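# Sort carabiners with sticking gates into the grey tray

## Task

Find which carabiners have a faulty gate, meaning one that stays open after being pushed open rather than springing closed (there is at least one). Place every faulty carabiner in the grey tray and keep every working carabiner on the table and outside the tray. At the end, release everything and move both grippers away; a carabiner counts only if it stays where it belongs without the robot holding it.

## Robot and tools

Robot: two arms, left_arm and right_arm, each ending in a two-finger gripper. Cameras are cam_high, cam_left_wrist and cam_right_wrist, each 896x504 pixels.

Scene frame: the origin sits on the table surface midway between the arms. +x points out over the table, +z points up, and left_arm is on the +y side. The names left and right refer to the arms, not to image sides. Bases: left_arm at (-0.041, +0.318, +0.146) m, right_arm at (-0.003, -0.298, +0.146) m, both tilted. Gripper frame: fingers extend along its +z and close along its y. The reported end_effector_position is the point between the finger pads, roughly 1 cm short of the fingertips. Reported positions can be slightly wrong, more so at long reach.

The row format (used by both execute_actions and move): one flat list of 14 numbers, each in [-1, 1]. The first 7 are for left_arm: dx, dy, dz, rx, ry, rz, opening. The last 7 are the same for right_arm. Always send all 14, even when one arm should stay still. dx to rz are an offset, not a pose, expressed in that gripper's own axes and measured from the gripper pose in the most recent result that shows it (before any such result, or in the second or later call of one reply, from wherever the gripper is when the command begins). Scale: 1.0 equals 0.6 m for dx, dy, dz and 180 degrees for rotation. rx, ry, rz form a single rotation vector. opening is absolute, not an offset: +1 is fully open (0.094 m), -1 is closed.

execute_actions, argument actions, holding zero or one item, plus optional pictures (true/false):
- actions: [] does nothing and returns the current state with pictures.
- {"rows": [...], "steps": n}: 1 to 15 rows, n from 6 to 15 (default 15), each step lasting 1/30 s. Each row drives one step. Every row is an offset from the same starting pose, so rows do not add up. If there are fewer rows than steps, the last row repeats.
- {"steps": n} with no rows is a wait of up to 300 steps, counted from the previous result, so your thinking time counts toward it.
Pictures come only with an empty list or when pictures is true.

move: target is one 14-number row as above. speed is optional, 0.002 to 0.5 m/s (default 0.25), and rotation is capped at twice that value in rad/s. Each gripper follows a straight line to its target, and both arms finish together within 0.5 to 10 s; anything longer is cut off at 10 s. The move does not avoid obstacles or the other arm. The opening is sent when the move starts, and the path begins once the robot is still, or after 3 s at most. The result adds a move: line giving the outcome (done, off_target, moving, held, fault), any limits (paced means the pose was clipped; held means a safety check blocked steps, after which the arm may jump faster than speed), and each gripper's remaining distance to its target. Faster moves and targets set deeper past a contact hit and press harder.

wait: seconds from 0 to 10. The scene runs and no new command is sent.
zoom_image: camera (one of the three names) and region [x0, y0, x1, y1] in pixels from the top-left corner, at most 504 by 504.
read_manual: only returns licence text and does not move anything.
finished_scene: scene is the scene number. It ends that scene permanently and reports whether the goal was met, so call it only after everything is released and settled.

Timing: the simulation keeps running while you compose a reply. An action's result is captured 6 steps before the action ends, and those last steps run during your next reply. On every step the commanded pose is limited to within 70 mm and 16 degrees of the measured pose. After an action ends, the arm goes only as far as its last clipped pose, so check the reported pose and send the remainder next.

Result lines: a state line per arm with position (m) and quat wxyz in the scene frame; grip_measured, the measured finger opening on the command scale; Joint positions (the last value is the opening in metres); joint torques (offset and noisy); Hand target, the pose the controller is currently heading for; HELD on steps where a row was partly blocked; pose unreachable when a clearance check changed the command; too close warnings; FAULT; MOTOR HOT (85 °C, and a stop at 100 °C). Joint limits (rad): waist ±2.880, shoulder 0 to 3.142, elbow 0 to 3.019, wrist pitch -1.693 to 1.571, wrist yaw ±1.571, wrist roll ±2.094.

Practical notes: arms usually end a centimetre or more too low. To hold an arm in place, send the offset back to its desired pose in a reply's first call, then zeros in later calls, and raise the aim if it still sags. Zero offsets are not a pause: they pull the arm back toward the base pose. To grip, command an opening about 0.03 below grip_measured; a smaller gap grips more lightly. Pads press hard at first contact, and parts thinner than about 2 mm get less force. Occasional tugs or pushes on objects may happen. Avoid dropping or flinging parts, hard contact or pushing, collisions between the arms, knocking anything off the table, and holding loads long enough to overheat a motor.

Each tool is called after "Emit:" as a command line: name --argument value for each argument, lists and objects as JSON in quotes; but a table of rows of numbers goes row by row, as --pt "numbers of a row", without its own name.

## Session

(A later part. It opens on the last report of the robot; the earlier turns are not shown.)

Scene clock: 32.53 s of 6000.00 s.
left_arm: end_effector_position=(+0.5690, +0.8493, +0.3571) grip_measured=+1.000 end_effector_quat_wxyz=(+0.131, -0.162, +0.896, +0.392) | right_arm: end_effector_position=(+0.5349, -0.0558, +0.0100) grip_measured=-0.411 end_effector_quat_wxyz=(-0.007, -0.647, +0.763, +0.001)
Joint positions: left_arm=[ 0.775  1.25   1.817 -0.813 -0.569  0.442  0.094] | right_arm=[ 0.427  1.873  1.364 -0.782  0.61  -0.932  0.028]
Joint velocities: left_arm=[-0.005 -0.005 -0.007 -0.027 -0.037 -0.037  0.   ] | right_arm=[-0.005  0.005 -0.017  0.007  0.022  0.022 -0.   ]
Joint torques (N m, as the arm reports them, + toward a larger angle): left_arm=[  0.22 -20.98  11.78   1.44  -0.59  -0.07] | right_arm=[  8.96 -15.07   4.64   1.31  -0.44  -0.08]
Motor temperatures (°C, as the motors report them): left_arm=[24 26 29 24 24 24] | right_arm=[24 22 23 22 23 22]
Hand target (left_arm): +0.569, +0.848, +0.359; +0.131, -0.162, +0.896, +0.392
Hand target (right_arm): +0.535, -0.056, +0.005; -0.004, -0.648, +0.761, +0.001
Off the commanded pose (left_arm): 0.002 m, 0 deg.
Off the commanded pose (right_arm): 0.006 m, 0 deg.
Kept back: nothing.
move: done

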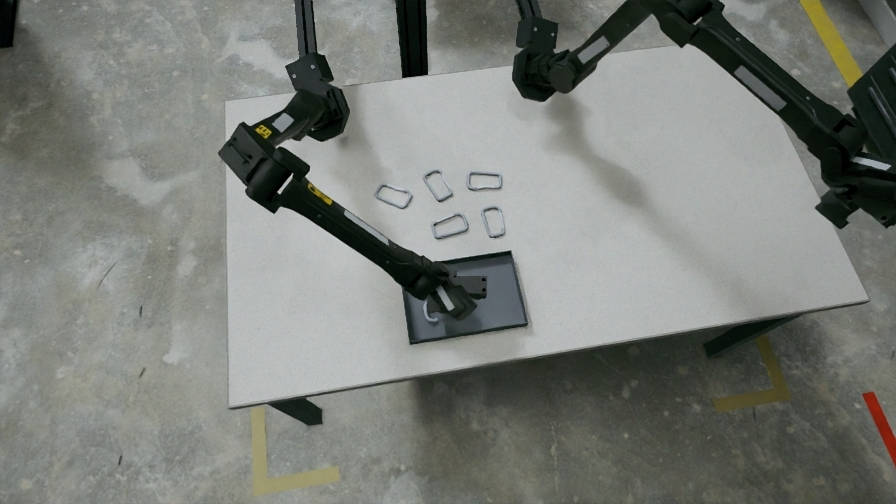

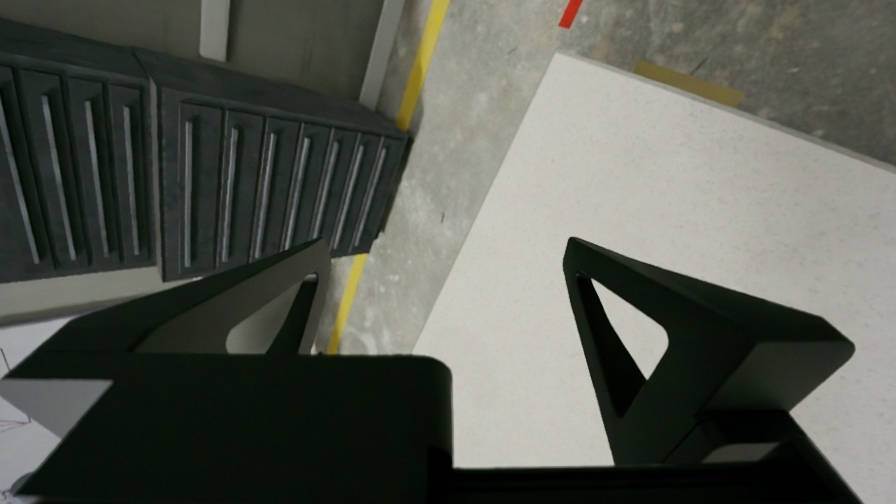

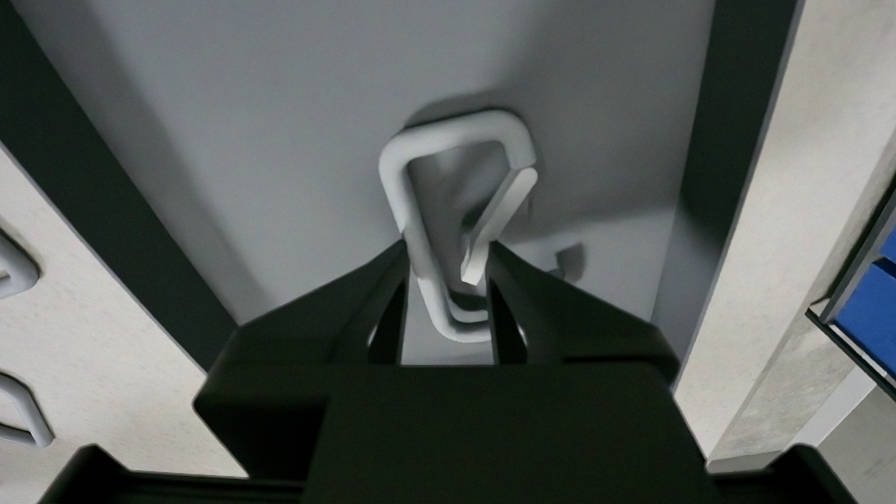

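Emit:
move --target '[0,0,-0.004,0,0,0,1,0,0,0.015,0,0,0,-0.46]' --speed 0.04

Emit:
move --target '[0,0,0,0,0,0,1,0,0,0,0,0,0,0.1]'

Emit:
move --target '[0,0,0,0,0,0,1,0,0,-0.13,0,0,0,0.1]' --speed 0.25

Scene clock: 33.47 s of 6000.00 s.
left_arm: end_effector_position=(+0.5690, +0.8493, +0.3571) grip_measured=+1.000 end_effector_quat_wxyz=(+0.131, -0.162, +0.896, +0.392) | right_arm: end_effector_position=(+0.5349, -0.0557, +0.0100) grip_measured=-0.411 end_effector_quat_wxyz=(-0.007, -0.647, +0.762, +0.001)
Joint positions: left_arm=[ 0.775  1.25   1.817 -0.813 -0.569  0.442  0.094] | right_arm=[ 0.427  1.873  1.364 -0.782  0.609 -0.933  0.028]
Joint velocities: left_arm=[-0.005 -0.024 -0.002 -0.012  0.037 -0.066  0.   ] | right_arm=[ 0.005  0.005 -0.002 -0.012  0.037  0.007  0.   ]
Joint torques (N m, as the arm reports them, + toward a larger angle): left_arm=[  0.26 -21.04  11.78   1.44  -0.59  -0.06] | right_arm=[  9.09 -14.71   4.77   1.33  -0.38  -0.04]
Motor temperatures (°C, as the motors report them): left_arm=[24 26 29 24 24 24] | right_arm=[24 22 23 22 23 22]
Hand target (left_arm): +0.569, +0.848, +0.359; +0.131, -0.162, +0.896, +0.392
Hand target (right_arm): +0.535, -0.056, +0.001; -0.007, -0.647, +0.763, +0.001
Off the commanded pose (left_arm): 0.002 m, 0 deg.
Off the commanded pose (right_arm): 0.009 m, 0 deg.
Kept back: nothing.
move: done

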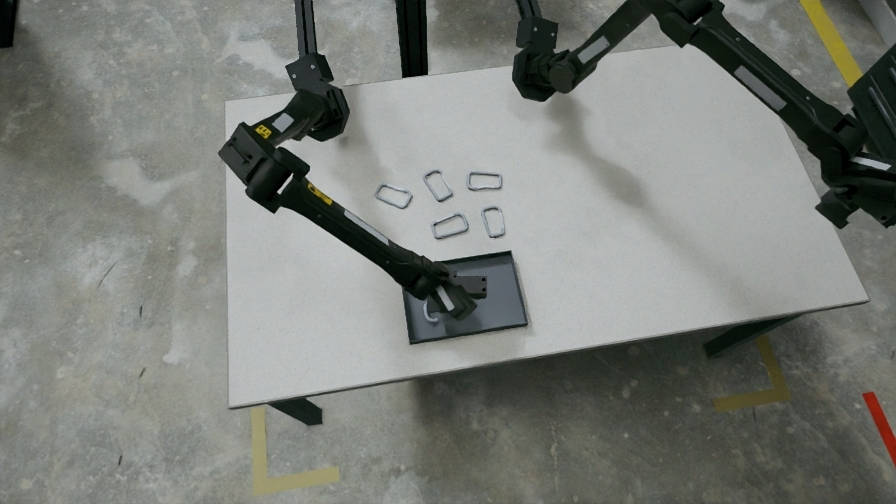

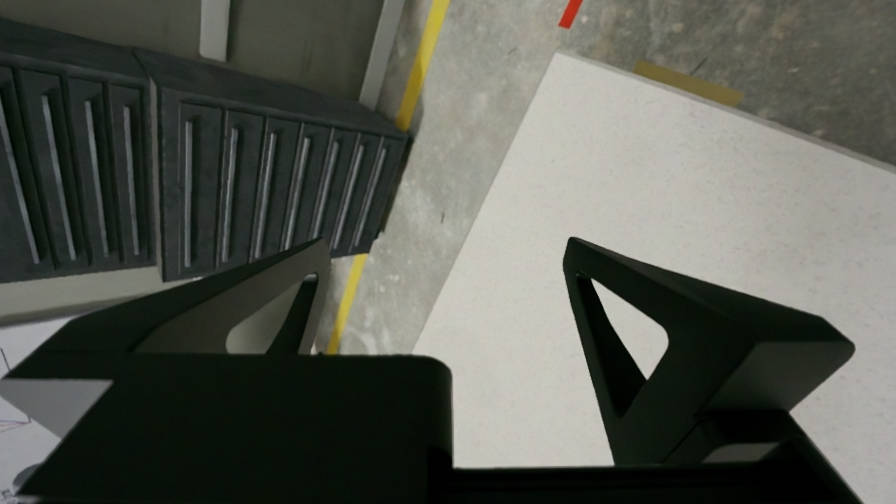

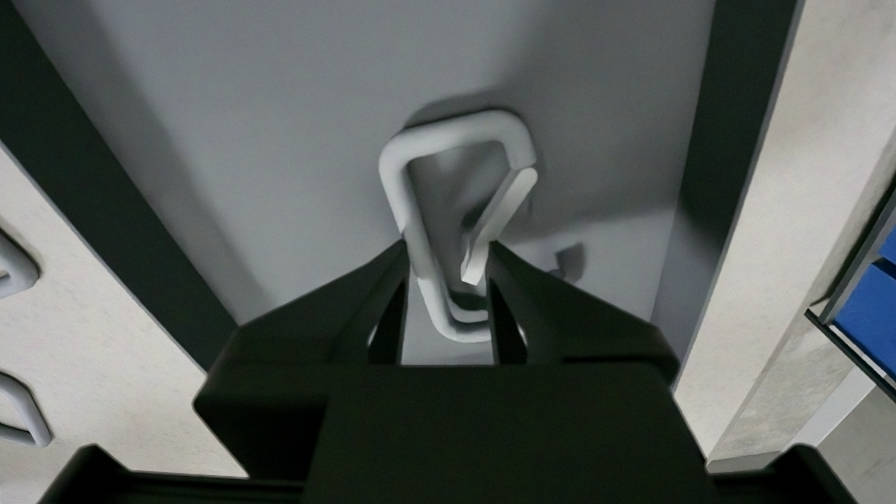

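Scene clock: 33.97 s of 6000.00 s.
left_arm: end_effector_position=(+0.5690, +0.8493, +0.3571) grip_measured=+1.000 end_effector_quat_wxyz=(+0.131, -0.162, +0.896, +0.392) | right_arm: end_effector_position=(+0.5349, -0.0557, +0.0100) grip_measured=+0.097 end_effector_quat_wxyz=(-0.007, -0.647, +0.762, +0.001)
Joint positions: left_arm=[ 0.775  1.25   1.817 -0.813 -0.569  0.442  0.094] | right_arm=[ 0.427  1.873  1.364 -0.782  0.609 -0.933  0.052]
Joint velocities: left_arm=[-0.024  0.005 -0.012  0.007 -0.066 -0.037  0.   ] | right_arm=[ 0.015  0.005 -0.007  0.002  0.022  0.081 -0.001]
Joint torques (N m, as the arm reports them, + toward a larger angle): left_arm=[  0.45 -20.73  11.96   1.56  -0.44  -0.06] | right_arm=[  9.81 -15.9    4.96   0.46  -0.29   0.02]
Motor temperatures (°C, as the motors report them): left_arm=[24 26 29 24 24 24] | right_arm=[24 22 23 22 23 22]
Hand target (left_arm): +0.569, +0.849, +0.357; +0.131, -0.162, +0.896, +0.392
Hand target (right_arm): +0.535, -0.056, +0.010; -0.007, -0.647, +0.762, +0.001
Off the commanded pose (left_arm): 0.000 m, 0 deg.
Off the commanded pose (right_arm): 0.000 m, 0 deg.
Kept back: nothing.
move: done

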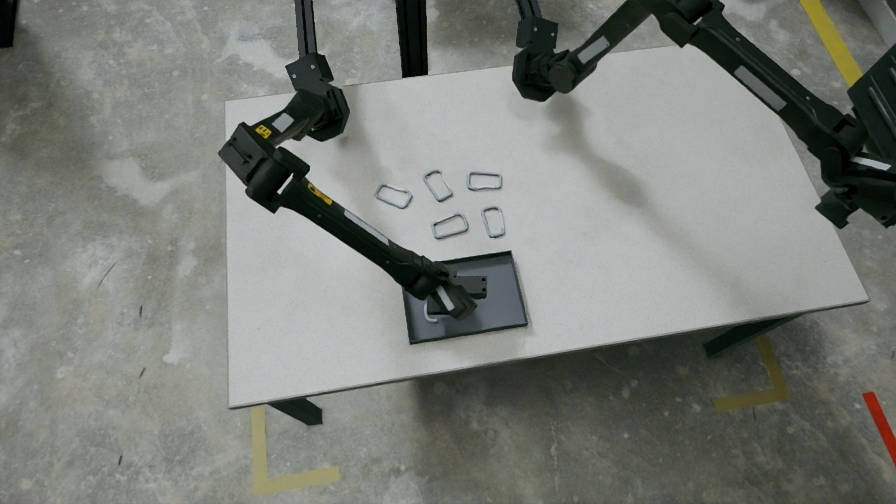

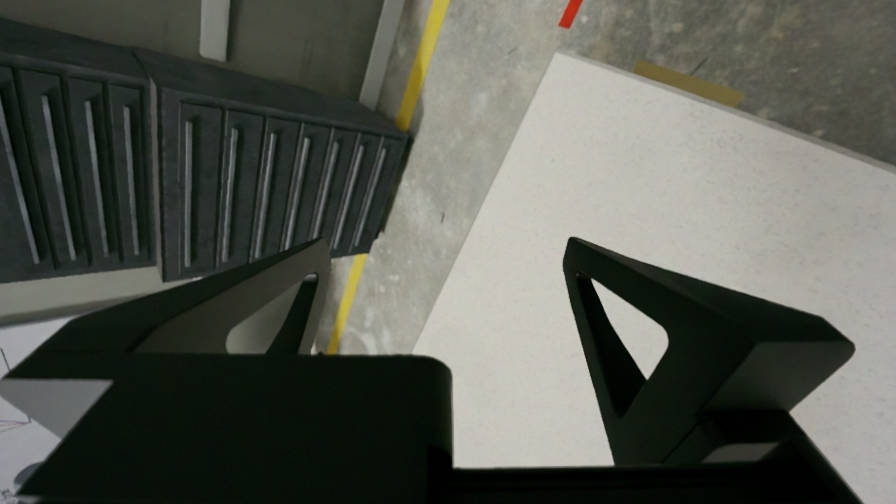

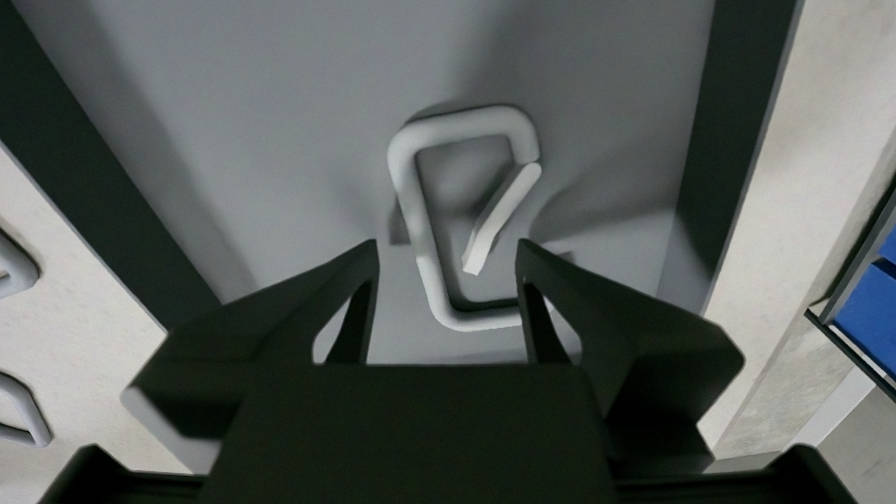

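Scene clock: 34.83 s of 6000.00 s.
left_arm: end_effector_position=(+0.5690, +0.8493, +0.3571) grip_measured=+1.000 end_effector_quat_wxyz=(+0.131, -0.162, +0.896, +0.392) | right_arm: end_effector_position=(+0.5200, -0.0577, +0.0719) grip_measured=+0.097 end_effector_quat_wxyz=(-0.020, -0.657, +0.753, +0.003)
Joint positions: left_arm=[ 0.775  1.25   1.817 -0.813 -0.569  0.442  0.094] | right_arm=[ 0.502  1.785  1.364 -0.955  0.628 -0.851  0.052]
Joint velocities: left_arm=[-0.015  0.005  0.007  0.012  0.007  0.037  0.   ] | right_arm=[-0.005 -0.005  0.007  0.007 -0.007  0.095 -0.   ]
Joint torques (N m, as the arm reports them, + toward a larger angle): left_arm=[  0.49 -20.71  11.94   1.57  -0.44  -0.06] | right_arm=[ 10.33 -16.16   7.7   -0.42  -0.19   0.14]
Motor temperatures (°C, as the motors report them): left_arm=[24 26 29 24 24 24] | right_arm=[24 22 23 22 23 22]
Hand target (left_arm): +0.569, +0.849, +0.357; +0.131, -0.162, +0.896, +0.392
Hand target (right_arm): +0.536, -0.055, +0.088; -0.006, -0.647, +0.762, +0.000
Off the commanded pose (left_arm): 0.000 m, 0 deg.
Off the commanded pose (right_arm): 0.023 m, 2 deg.
Kept back: nothing.
move: off_target (right_arm)

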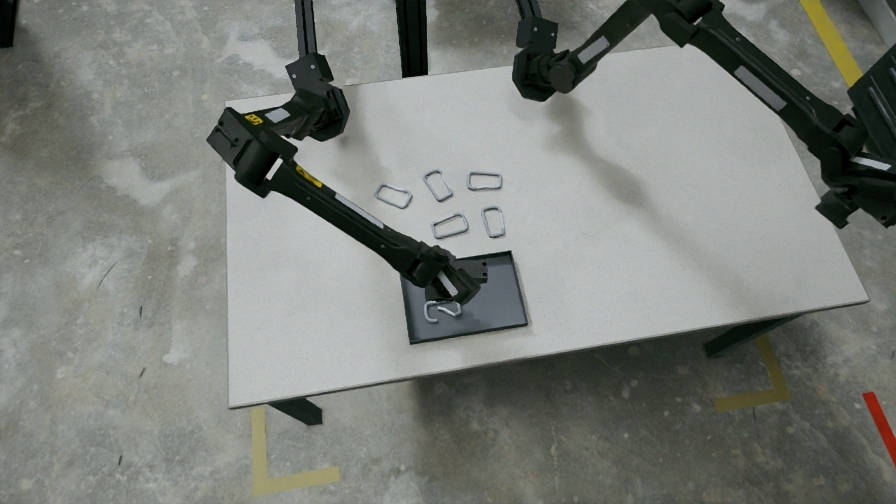

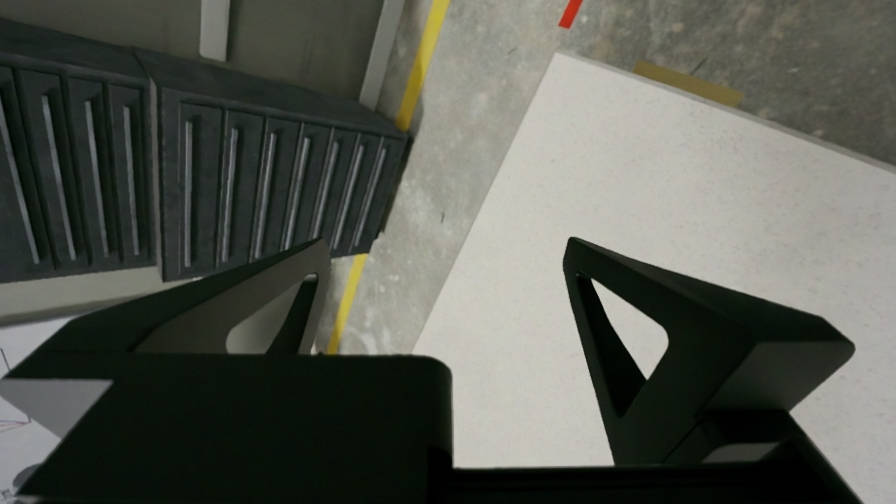

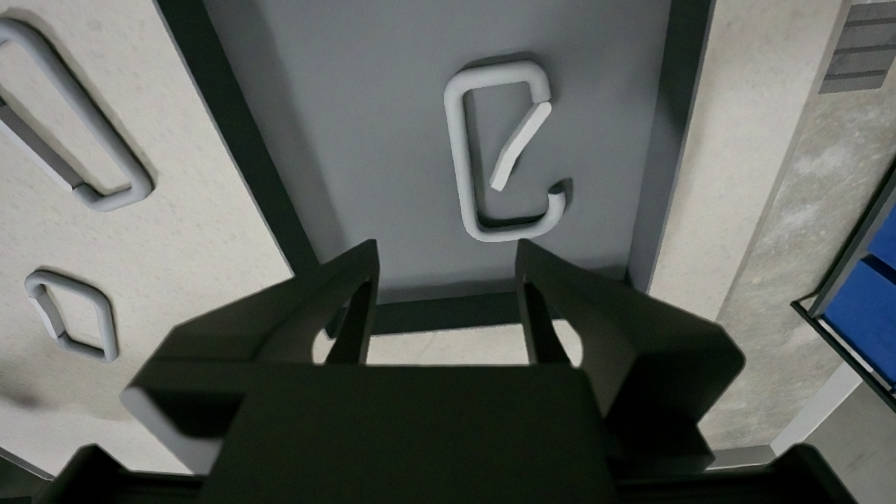

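Emit:
move --target '[0,0,-0.004,0,0,0,1,-0.046,0.346,0.03,0.0107,-0.007,-0.075,0.75]' --speed 0.35

Scene clock: 36.27 s of 6000.00 s.
left_arm: end_effector_position=(+0.5690, +0.8493, +0.3571) grip_measured=+1.000 end_effector_quat_wxyz=(+0.131, -0.162, +0.896, +0.392) | right_arm: end_effector_position=(+0.3182, -0.0049, +0.0621) grip_measured=+0.748 end_effector_quat_wxyz=(+0.005, +0.750, -0.662, +0.001)
Joint positions: left_arm=[ 0.775  1.25   1.817 -0.813 -0.569  0.442  0.094] | right_arm=[ 0.78   1.79   0.95  -0.709  0.67  -0.786  0.082]
Joint velocities: left_arm=[-0.015 -0.005  0.002  0.002  0.081 -0.051  0.   ] | right_arm=[ 0.005 -0.015 -0.002 -0.002 -0.066  0.007 -0.   ]
Joint torques (N m, as the arm reports them, + toward a larger angle): left_arm=[  0.23 -21.06  11.79   1.45  -0.59  -0.06] | right_arm=[  8.   -10.37   4.4    1.32  -0.15   0.09]
Motor temperatures (°C, as the motors report them): left_arm=[24 26 29 24 24 24] | right_arm=[24 22 23 22 23 22]
Hand target (left_arm): +0.569, +0.848, +0.359; +0.131, -0.162, +0.896, +0.392
Hand target (right_arm): +0.319, -0.002, +0.060; +0.000, +0.742, -0.671, +0.003
Off the commanded pose (left_arm): 0.002 m, 0 deg.
Off the commanded pose (right_arm): 0.003 m, 2 deg.
Kept back: nothing.
move: done

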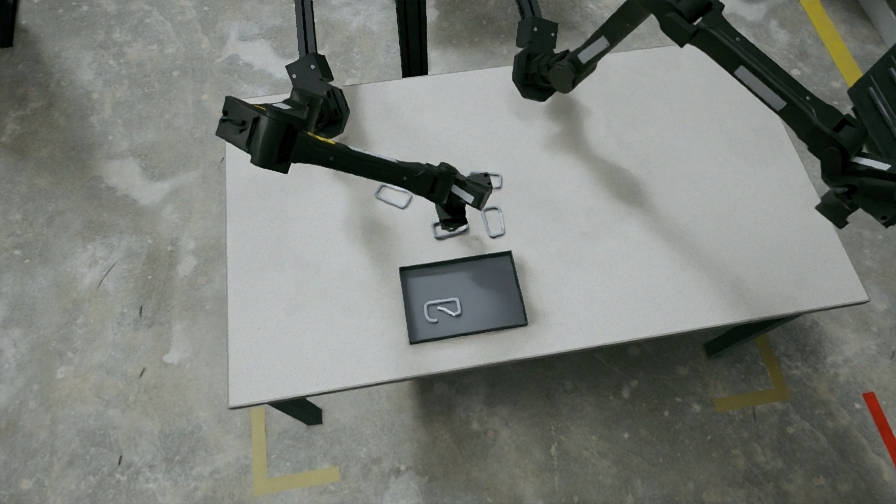

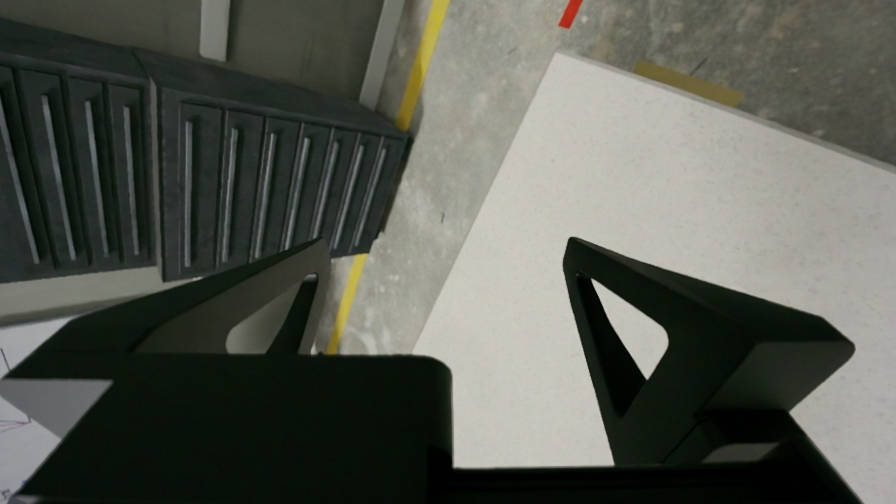

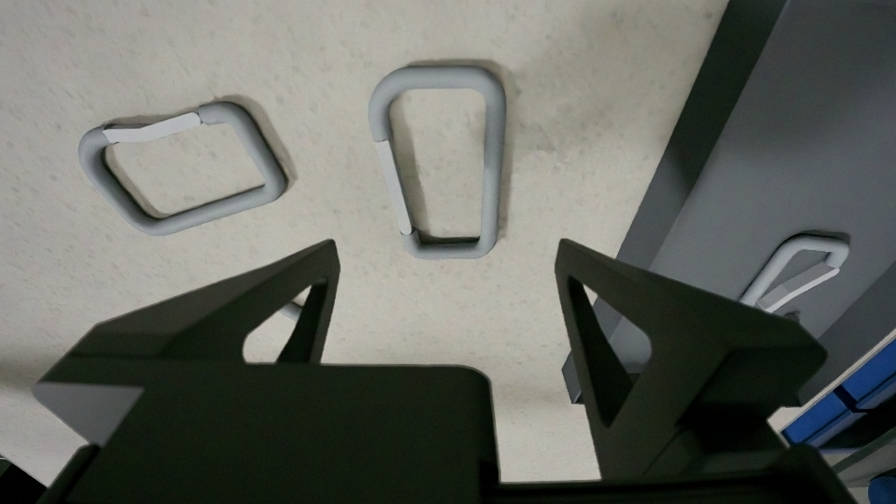

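Emit:
move --target '[0,0,-0.004,0,0,0,1,-0.003,0.004,0.103,0,0,0,0.7]' --speed 0.1

Scene clock: 37.47 s of 6000.00 s.
left_arm: end_effector_position=(+0.5690, +0.8493, +0.3571) grip_measured=+1.000 end_effector_quat_wxyz=(+0.131, -0.162, +0.896, +0.392) | right_arm: end_effector_position=(+0.3156, -0.0036, +0.0052) grip_measured=+0.702 end_effector_quat_wxyz=(+0.007, +0.748, -0.664, +0.002)
Joint positions: left_arm=[ 0.775  1.25   1.817 -0.813 -0.569  0.442  0.094] | right_arm=[ 0.704  1.894  0.93  -0.531  0.668 -0.874  0.08 ]
Joint velocities: left_arm=[-0.005 -0.005  0.007  0.002  0.037  0.007  0.   ] | right_arm=[-0.005 -0.005 -0.012 -0.012 -0.081 -0.037 -0.001]
Joint torques (N m, as the arm reports them, + toward a larger angle): left_arm=[  0.22 -21.03  11.77   1.43  -0.6   -0.06] | right_arm=[  7.84 -11.02   3.39   1.31  -0.44  -0.08]
Motor temperatures (°C, as the motors report them): left_arm=[24 26 29 24 24 24] | right_arm=[24 22 23 22 23 22]
Hand target (left_arm): +0.569, +0.848, +0.359; +0.131, -0.162, +0.896, +0.392
Hand target (right_arm): +0.315, -0.004, +0.001; +0.006, +0.750, -0.662, +0.000
Off the commanded pose (left_arm): 0.002 m, 0 deg.
Off the commanded pose (right_arm): 0.005 m, 0 deg.
Kept back: nothing.
move: done

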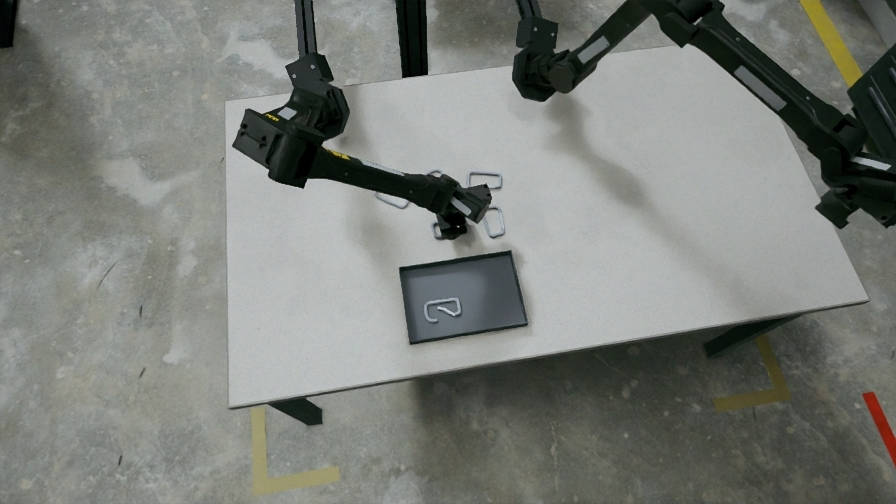

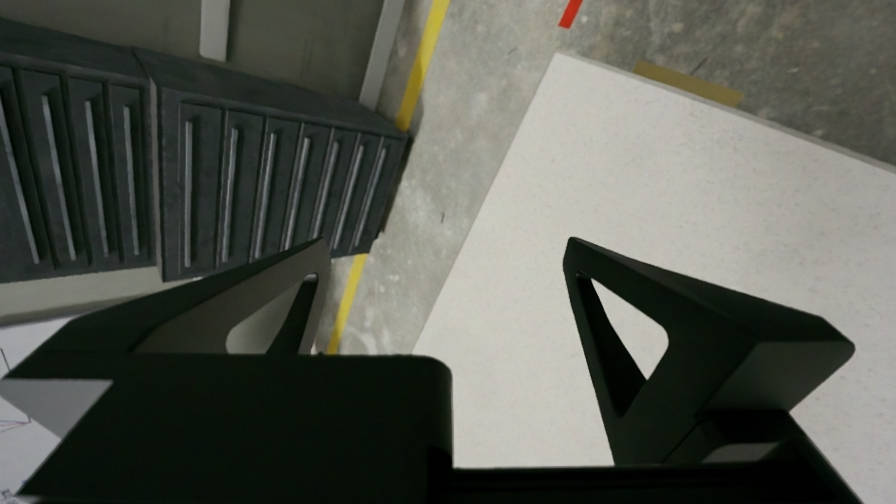

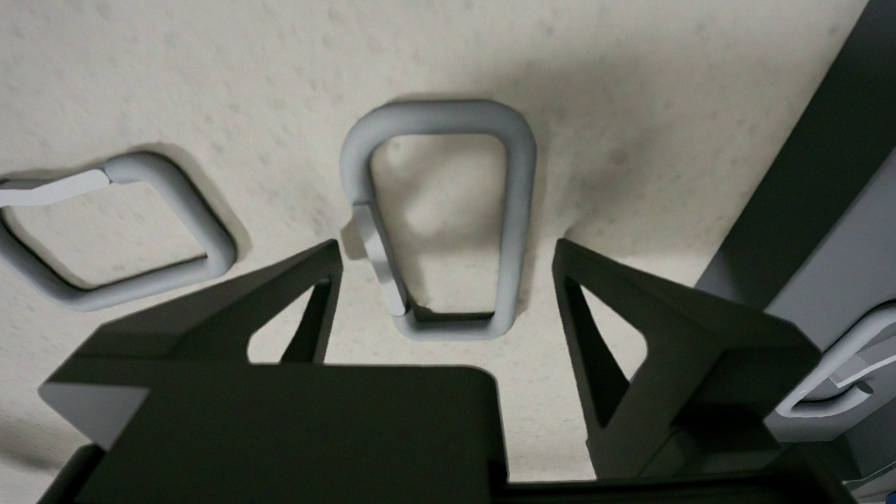

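Emit:
move --target '[0,0,-0.004,0,0,0,1,0,0,0,0,0,0,-0.42]'

Emit:
move --target '[0,0,0,0,0,0,1,0,0,0,0,0,0,0.7]'

Scene clock: 39.20 s of 6000.00 s.
left_arm: end_effector_position=(+0.5690, +0.8493, +0.3571) grip_measured=+1.000 end_effector_quat_wxyz=(+0.131, -0.162, +0.896, +0.392) | right_arm: end_effector_position=(+0.3156, -0.0036, +0.0052) grip_measured=-0.258 end_effector_quat_wxyz=(+0.007, +0.749, -0.663, +0.002)
Joint positions: left_arm=[ 0.775  1.25   1.817 -0.813 -0.569  0.442  0.094] | right_arm=[ 0.704  1.894  0.93  -0.531  0.668 -0.877  0.035]
Joint velocities: left_arm=[-0.005  0.005 -0.002  0.012 -0.066 -0.066  0.   ] | right_arm=[-0.005  0.005 -0.007 -0.002 -0.037 -0.066 -0.001]
Joint torques (N m, as the arm reports them, + toward a larger angle): left_arm=[  0.23 -20.99  11.78   1.44  -0.59  -0.06] | right_arm=[  8.42 -11.46   3.64   0.44  -0.3    0.05]
Motor temperatures (°C, as the motors report them): left_arm=[24 26 29 24 24 24] | right_arm=[24 22 23 22 23 22]
Hand target (left_arm): +0.569, +0.848, +0.359; +0.131, -0.162, +0.896, +0.392
Hand target (right_arm): +0.316, -0.004, +0.005; +0.007, +0.748, -0.664, +0.002
Off the commanded pose (left_arm): 0.002 m, 0 deg.
Off the commanded pose (right_arm): 0.000 m, 0 deg.
Kept back: nothing.
move: done

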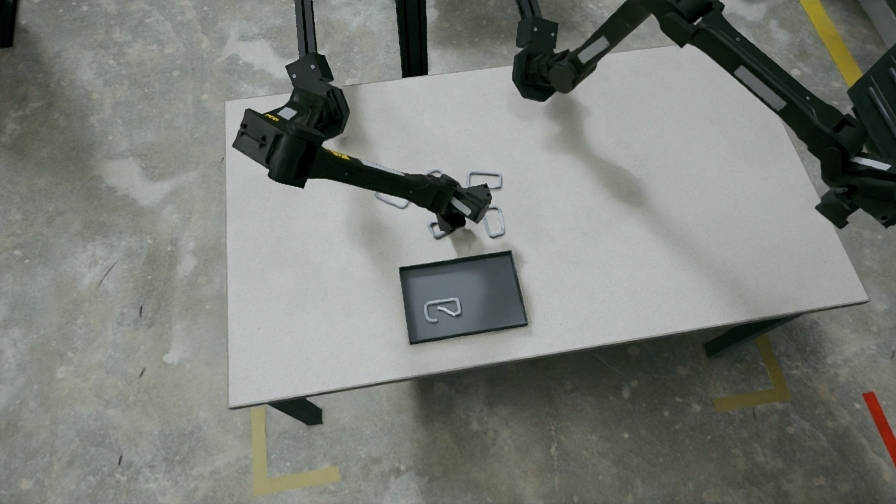

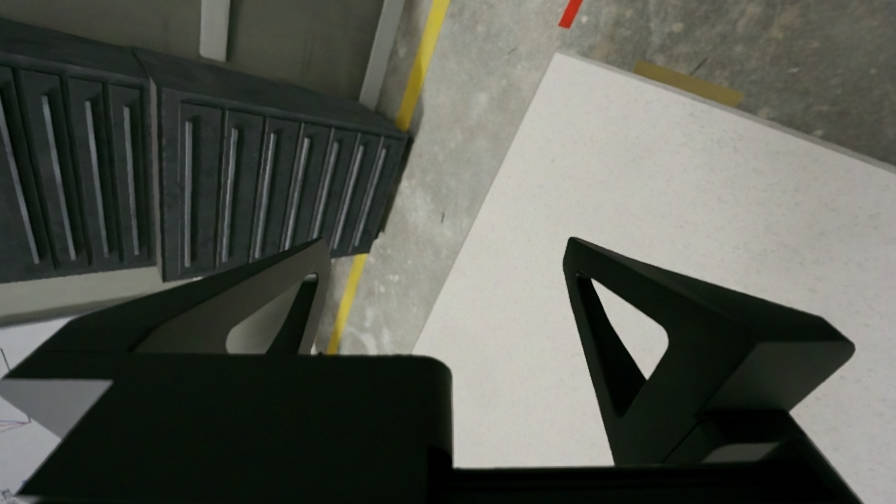

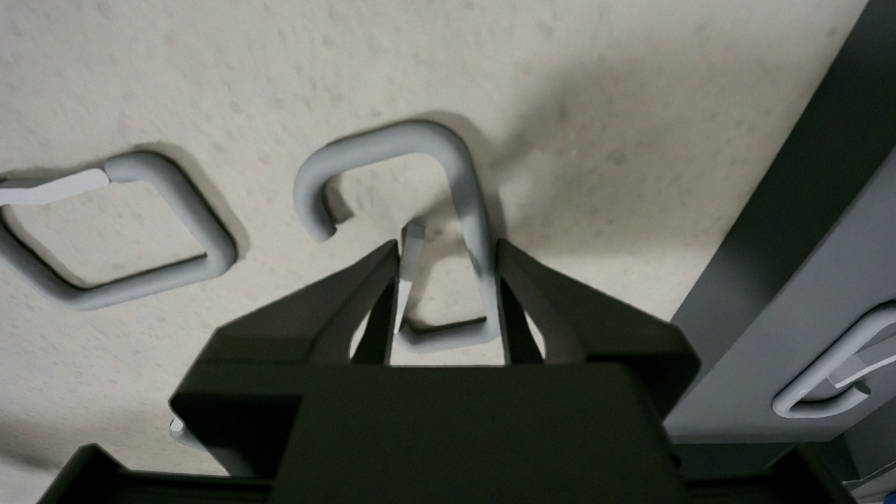

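Scene clock: 39.70 s of 6000.00 s.
left_arm: end_effector_position=(+0.5690, +0.8493, +0.3571) grip_measured=+1.000 end_effector_quat_wxyz=(+0.131, -0.162, +0.896, +0.392) | right_arm: end_effector_position=(+0.3156, -0.0036, +0.0052) grip_measured=+0.697 end_effector_quat_wxyz=(+0.007, +0.749, -0.663, +0.002)
Joint positions: left_arm=[ 0.775  1.25   1.817 -0.813 -0.569  0.442  0.094] | right_arm=[ 0.704  1.894  0.93  -0.531  0.668 -0.877  0.08 ]
Joint velocities: left_arm=[ 0.005 -0.015  0.012 -0.002  0.037  0.022  0.   ] | right_arm=[-0.005 -0.015  0.017 -0.002 -0.11  -0.037  0.   ]
Joint torques (N m, as the arm reports them, + toward a larger angle): left_arm=[  0.49 -20.72  11.95   1.56  -0.44  -0.05] | right_arm=[  8.3  -11.28   3.65   0.37  -0.29   0.03]
Motor temperatures (°C, as the motors report them): left_arm=[24 26 29 24 24 24] | right_arm=[24 22 23 22 23 22]
Hand target (left_arm): +0.569, +0.849, +0.357; +0.131, -0.162, +0.896, +0.392
Hand target (right_arm): +0.316, -0.004, +0.005; +0.007, +0.749, -0.663, +0.002
Off the commanded pose (left_arm): 0.000 m, 0 deg.
Off the commanded pose (right_arm): 0.000 m, 0 deg.
Kept back: nothing.
move: done

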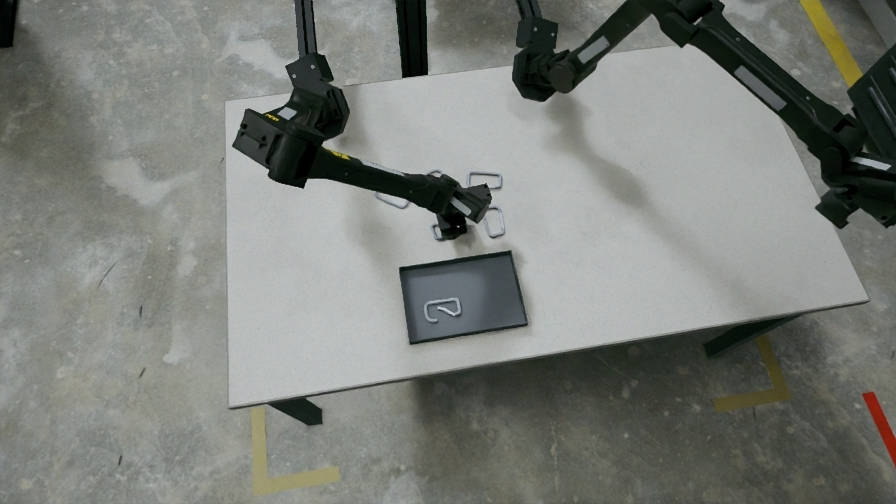

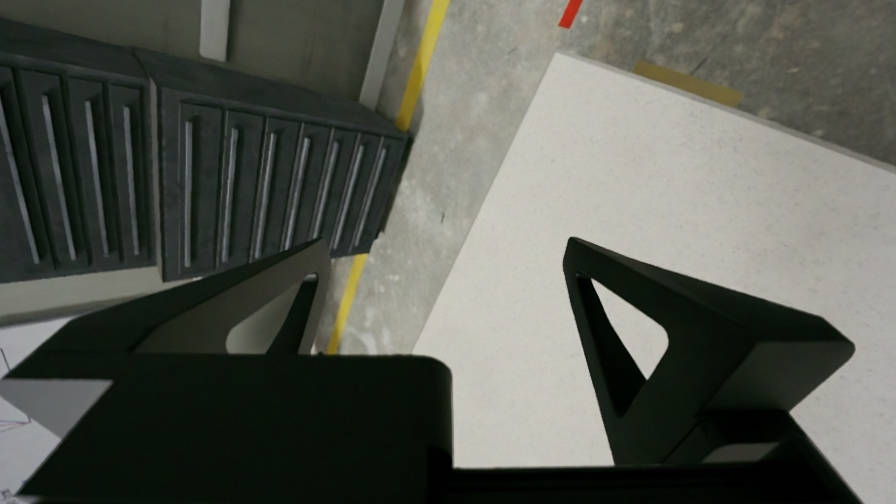

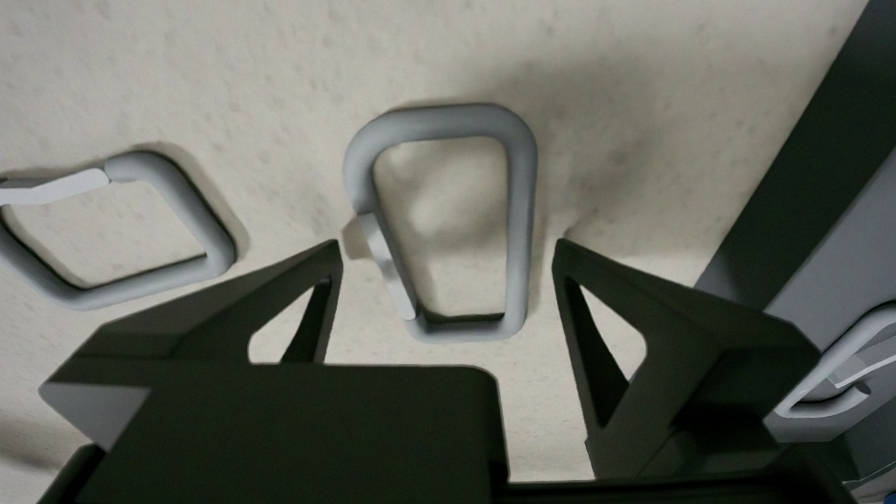

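Emit:
move --target '[0,0,-0.004,0,0,0,1,0,0,-0.075,0,0,0,0.75]' --speed 0.25

Emit:
move --target '[0,0,0,0,0,0,1,-0.271,0.158,-0.03,0,0,0.107,0.7]' --speed 0.35

Scene clock: 40.73 s of 6000.00 s.
left_arm: end_effector_position=(+0.5690, +0.8493, +0.3571) grip_measured=+1.000 end_effector_quat_wxyz=(+0.131, -0.162, +0.896, +0.392) | right_arm: end_effector_position=(+0.3091, -0.0086, +0.0386) grip_measured=+0.748 end_effector_quat_wxyz=(+0.016, +0.753, -0.658, +0.001)
Joint positions: left_arm=[ 0.775  1.25   1.817 -0.813 -0.569  0.442  0.094] | right_arm=[ 0.754  1.831  0.93  -0.656  0.668 -0.812  0.082]
Joint velocities: left_arm=[-0.024 -0.015 -0.017 -0.012 -0.037 -0.022  0.   ] | right_arm=[-0.005  0.005 -0.012  0.002  0.037  0.051 -0.001]
Joint torques (N m, as the arm reports them, + toward a larger angle): left_arm=[  0.23 -20.98  11.78   1.44  -0.59  -0.06] | right_arm=[  9.26 -12.52   5.25  -0.41  -0.16   0.09]
Motor temperatures (°C, as the motors report them): left_arm=[24 26 29 24 24 24] | right_arm=[24 22 23 22 23 22]
Hand target (left_arm): +0.569, +0.848, +0.359; +0.131, -0.162, +0.896, +0.392
Hand target (right_arm): +0.316, -0.003, +0.050; +0.007, +0.749, -0.663, +0.003
Off the commanded pose (left_arm): 0.002 m, 0 deg.
Off the commanded pose (right_arm): 0.015 m, 1 deg.
Kept back: nothing.
move: off_target (right_arm)

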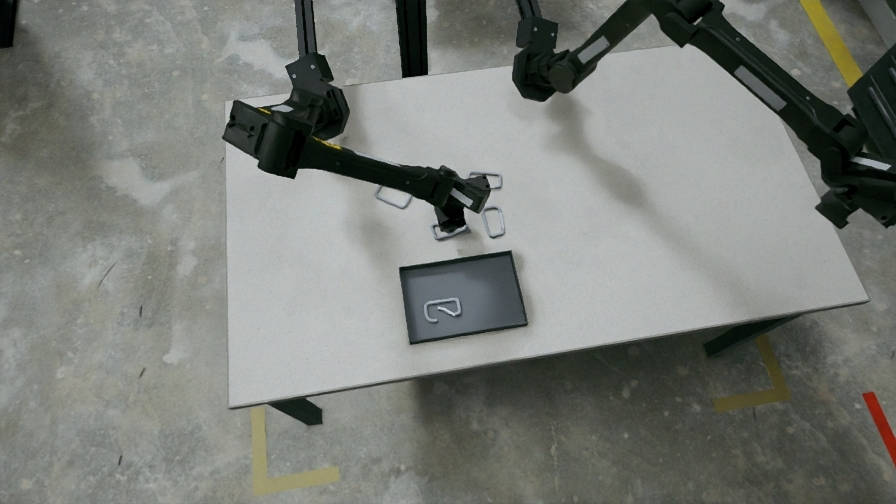

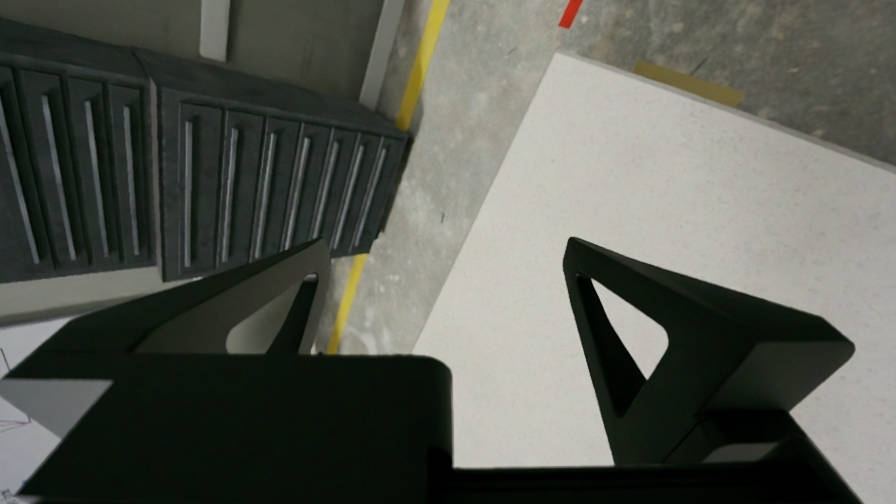

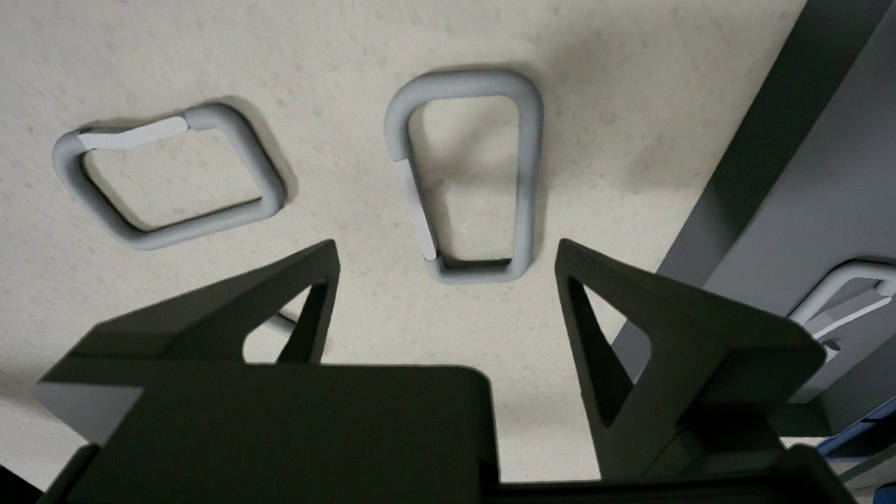

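Scene clock: 42.03 s of 6000.00 s.
left_arm: end_effector_position=(+0.5690, +0.8493, +0.3571) grip_measured=+1.000 end_effector_quat_wxyz=(+0.131, -0.162, +0.896, +0.392) | right_arm: end_effector_position=(+0.1860, +0.1250, +0.0465) grip_measured=+0.702 end_effector_quat_wxyz=(-0.022, -0.645, +0.764, -0.012)
Joint positions: left_arm=[ 0.775  1.25   1.817 -0.813 -0.569  0.442  0.094] | right_arm=[ 1.071  2.194  1.168 -0.797  0.64  -0.098  0.08 ]
Joint velocities: left_arm=[ 0.005 -0.024 -0.002  0.017 -0.037 -0.022  0.   ] | right_arm=[-0.015 -0.015 -0.017 -0.007  0.051 -0.066  0.001]
Joint torques (N m, as the arm reports them, + toward a larger angle): left_arm=[  0.51 -20.75  11.94   1.56  -0.44  -0.06] | right_arm=[  9.85 -13.07   7.55  -0.33  -0.23   0.1 ]
Motor temperatures (°C, as the motors report them): left_arm=[24 26 29 24 24 24] | right_arm=[25 22 23 22 23 22]
Hand target (left_arm): +0.569, +0.849, +0.357; +0.131, -0.162, +0.896, +0.392
Hand target (right_arm): +0.198, +0.140, +0.054; -0.014, -0.632, +0.775, -0.007
Off the commanded pose (left_arm): 0.000 m, 0 deg.
Off the commanded pose (right_arm): 0.019 m, 2 deg.
Kept back: nothing.
move: off_target (right_arm)

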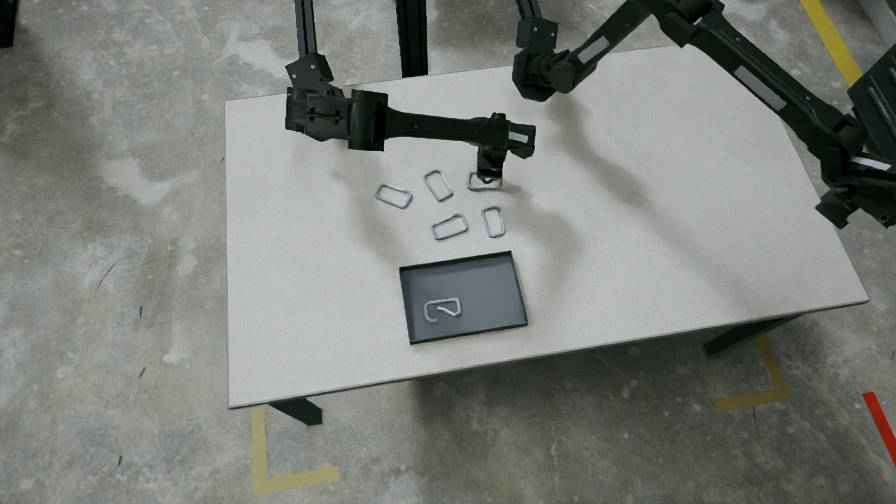

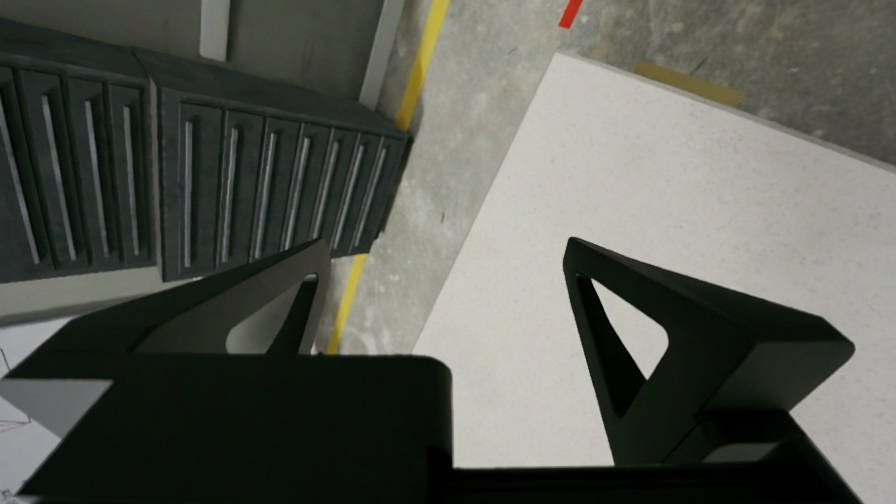

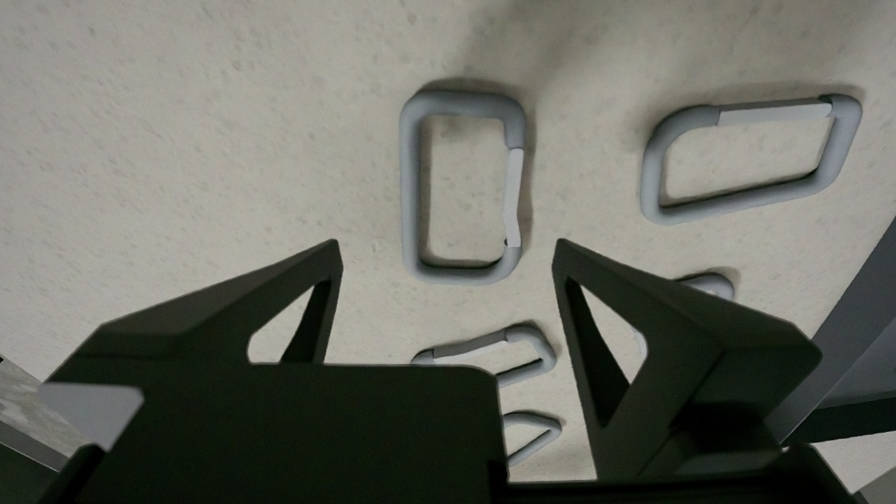

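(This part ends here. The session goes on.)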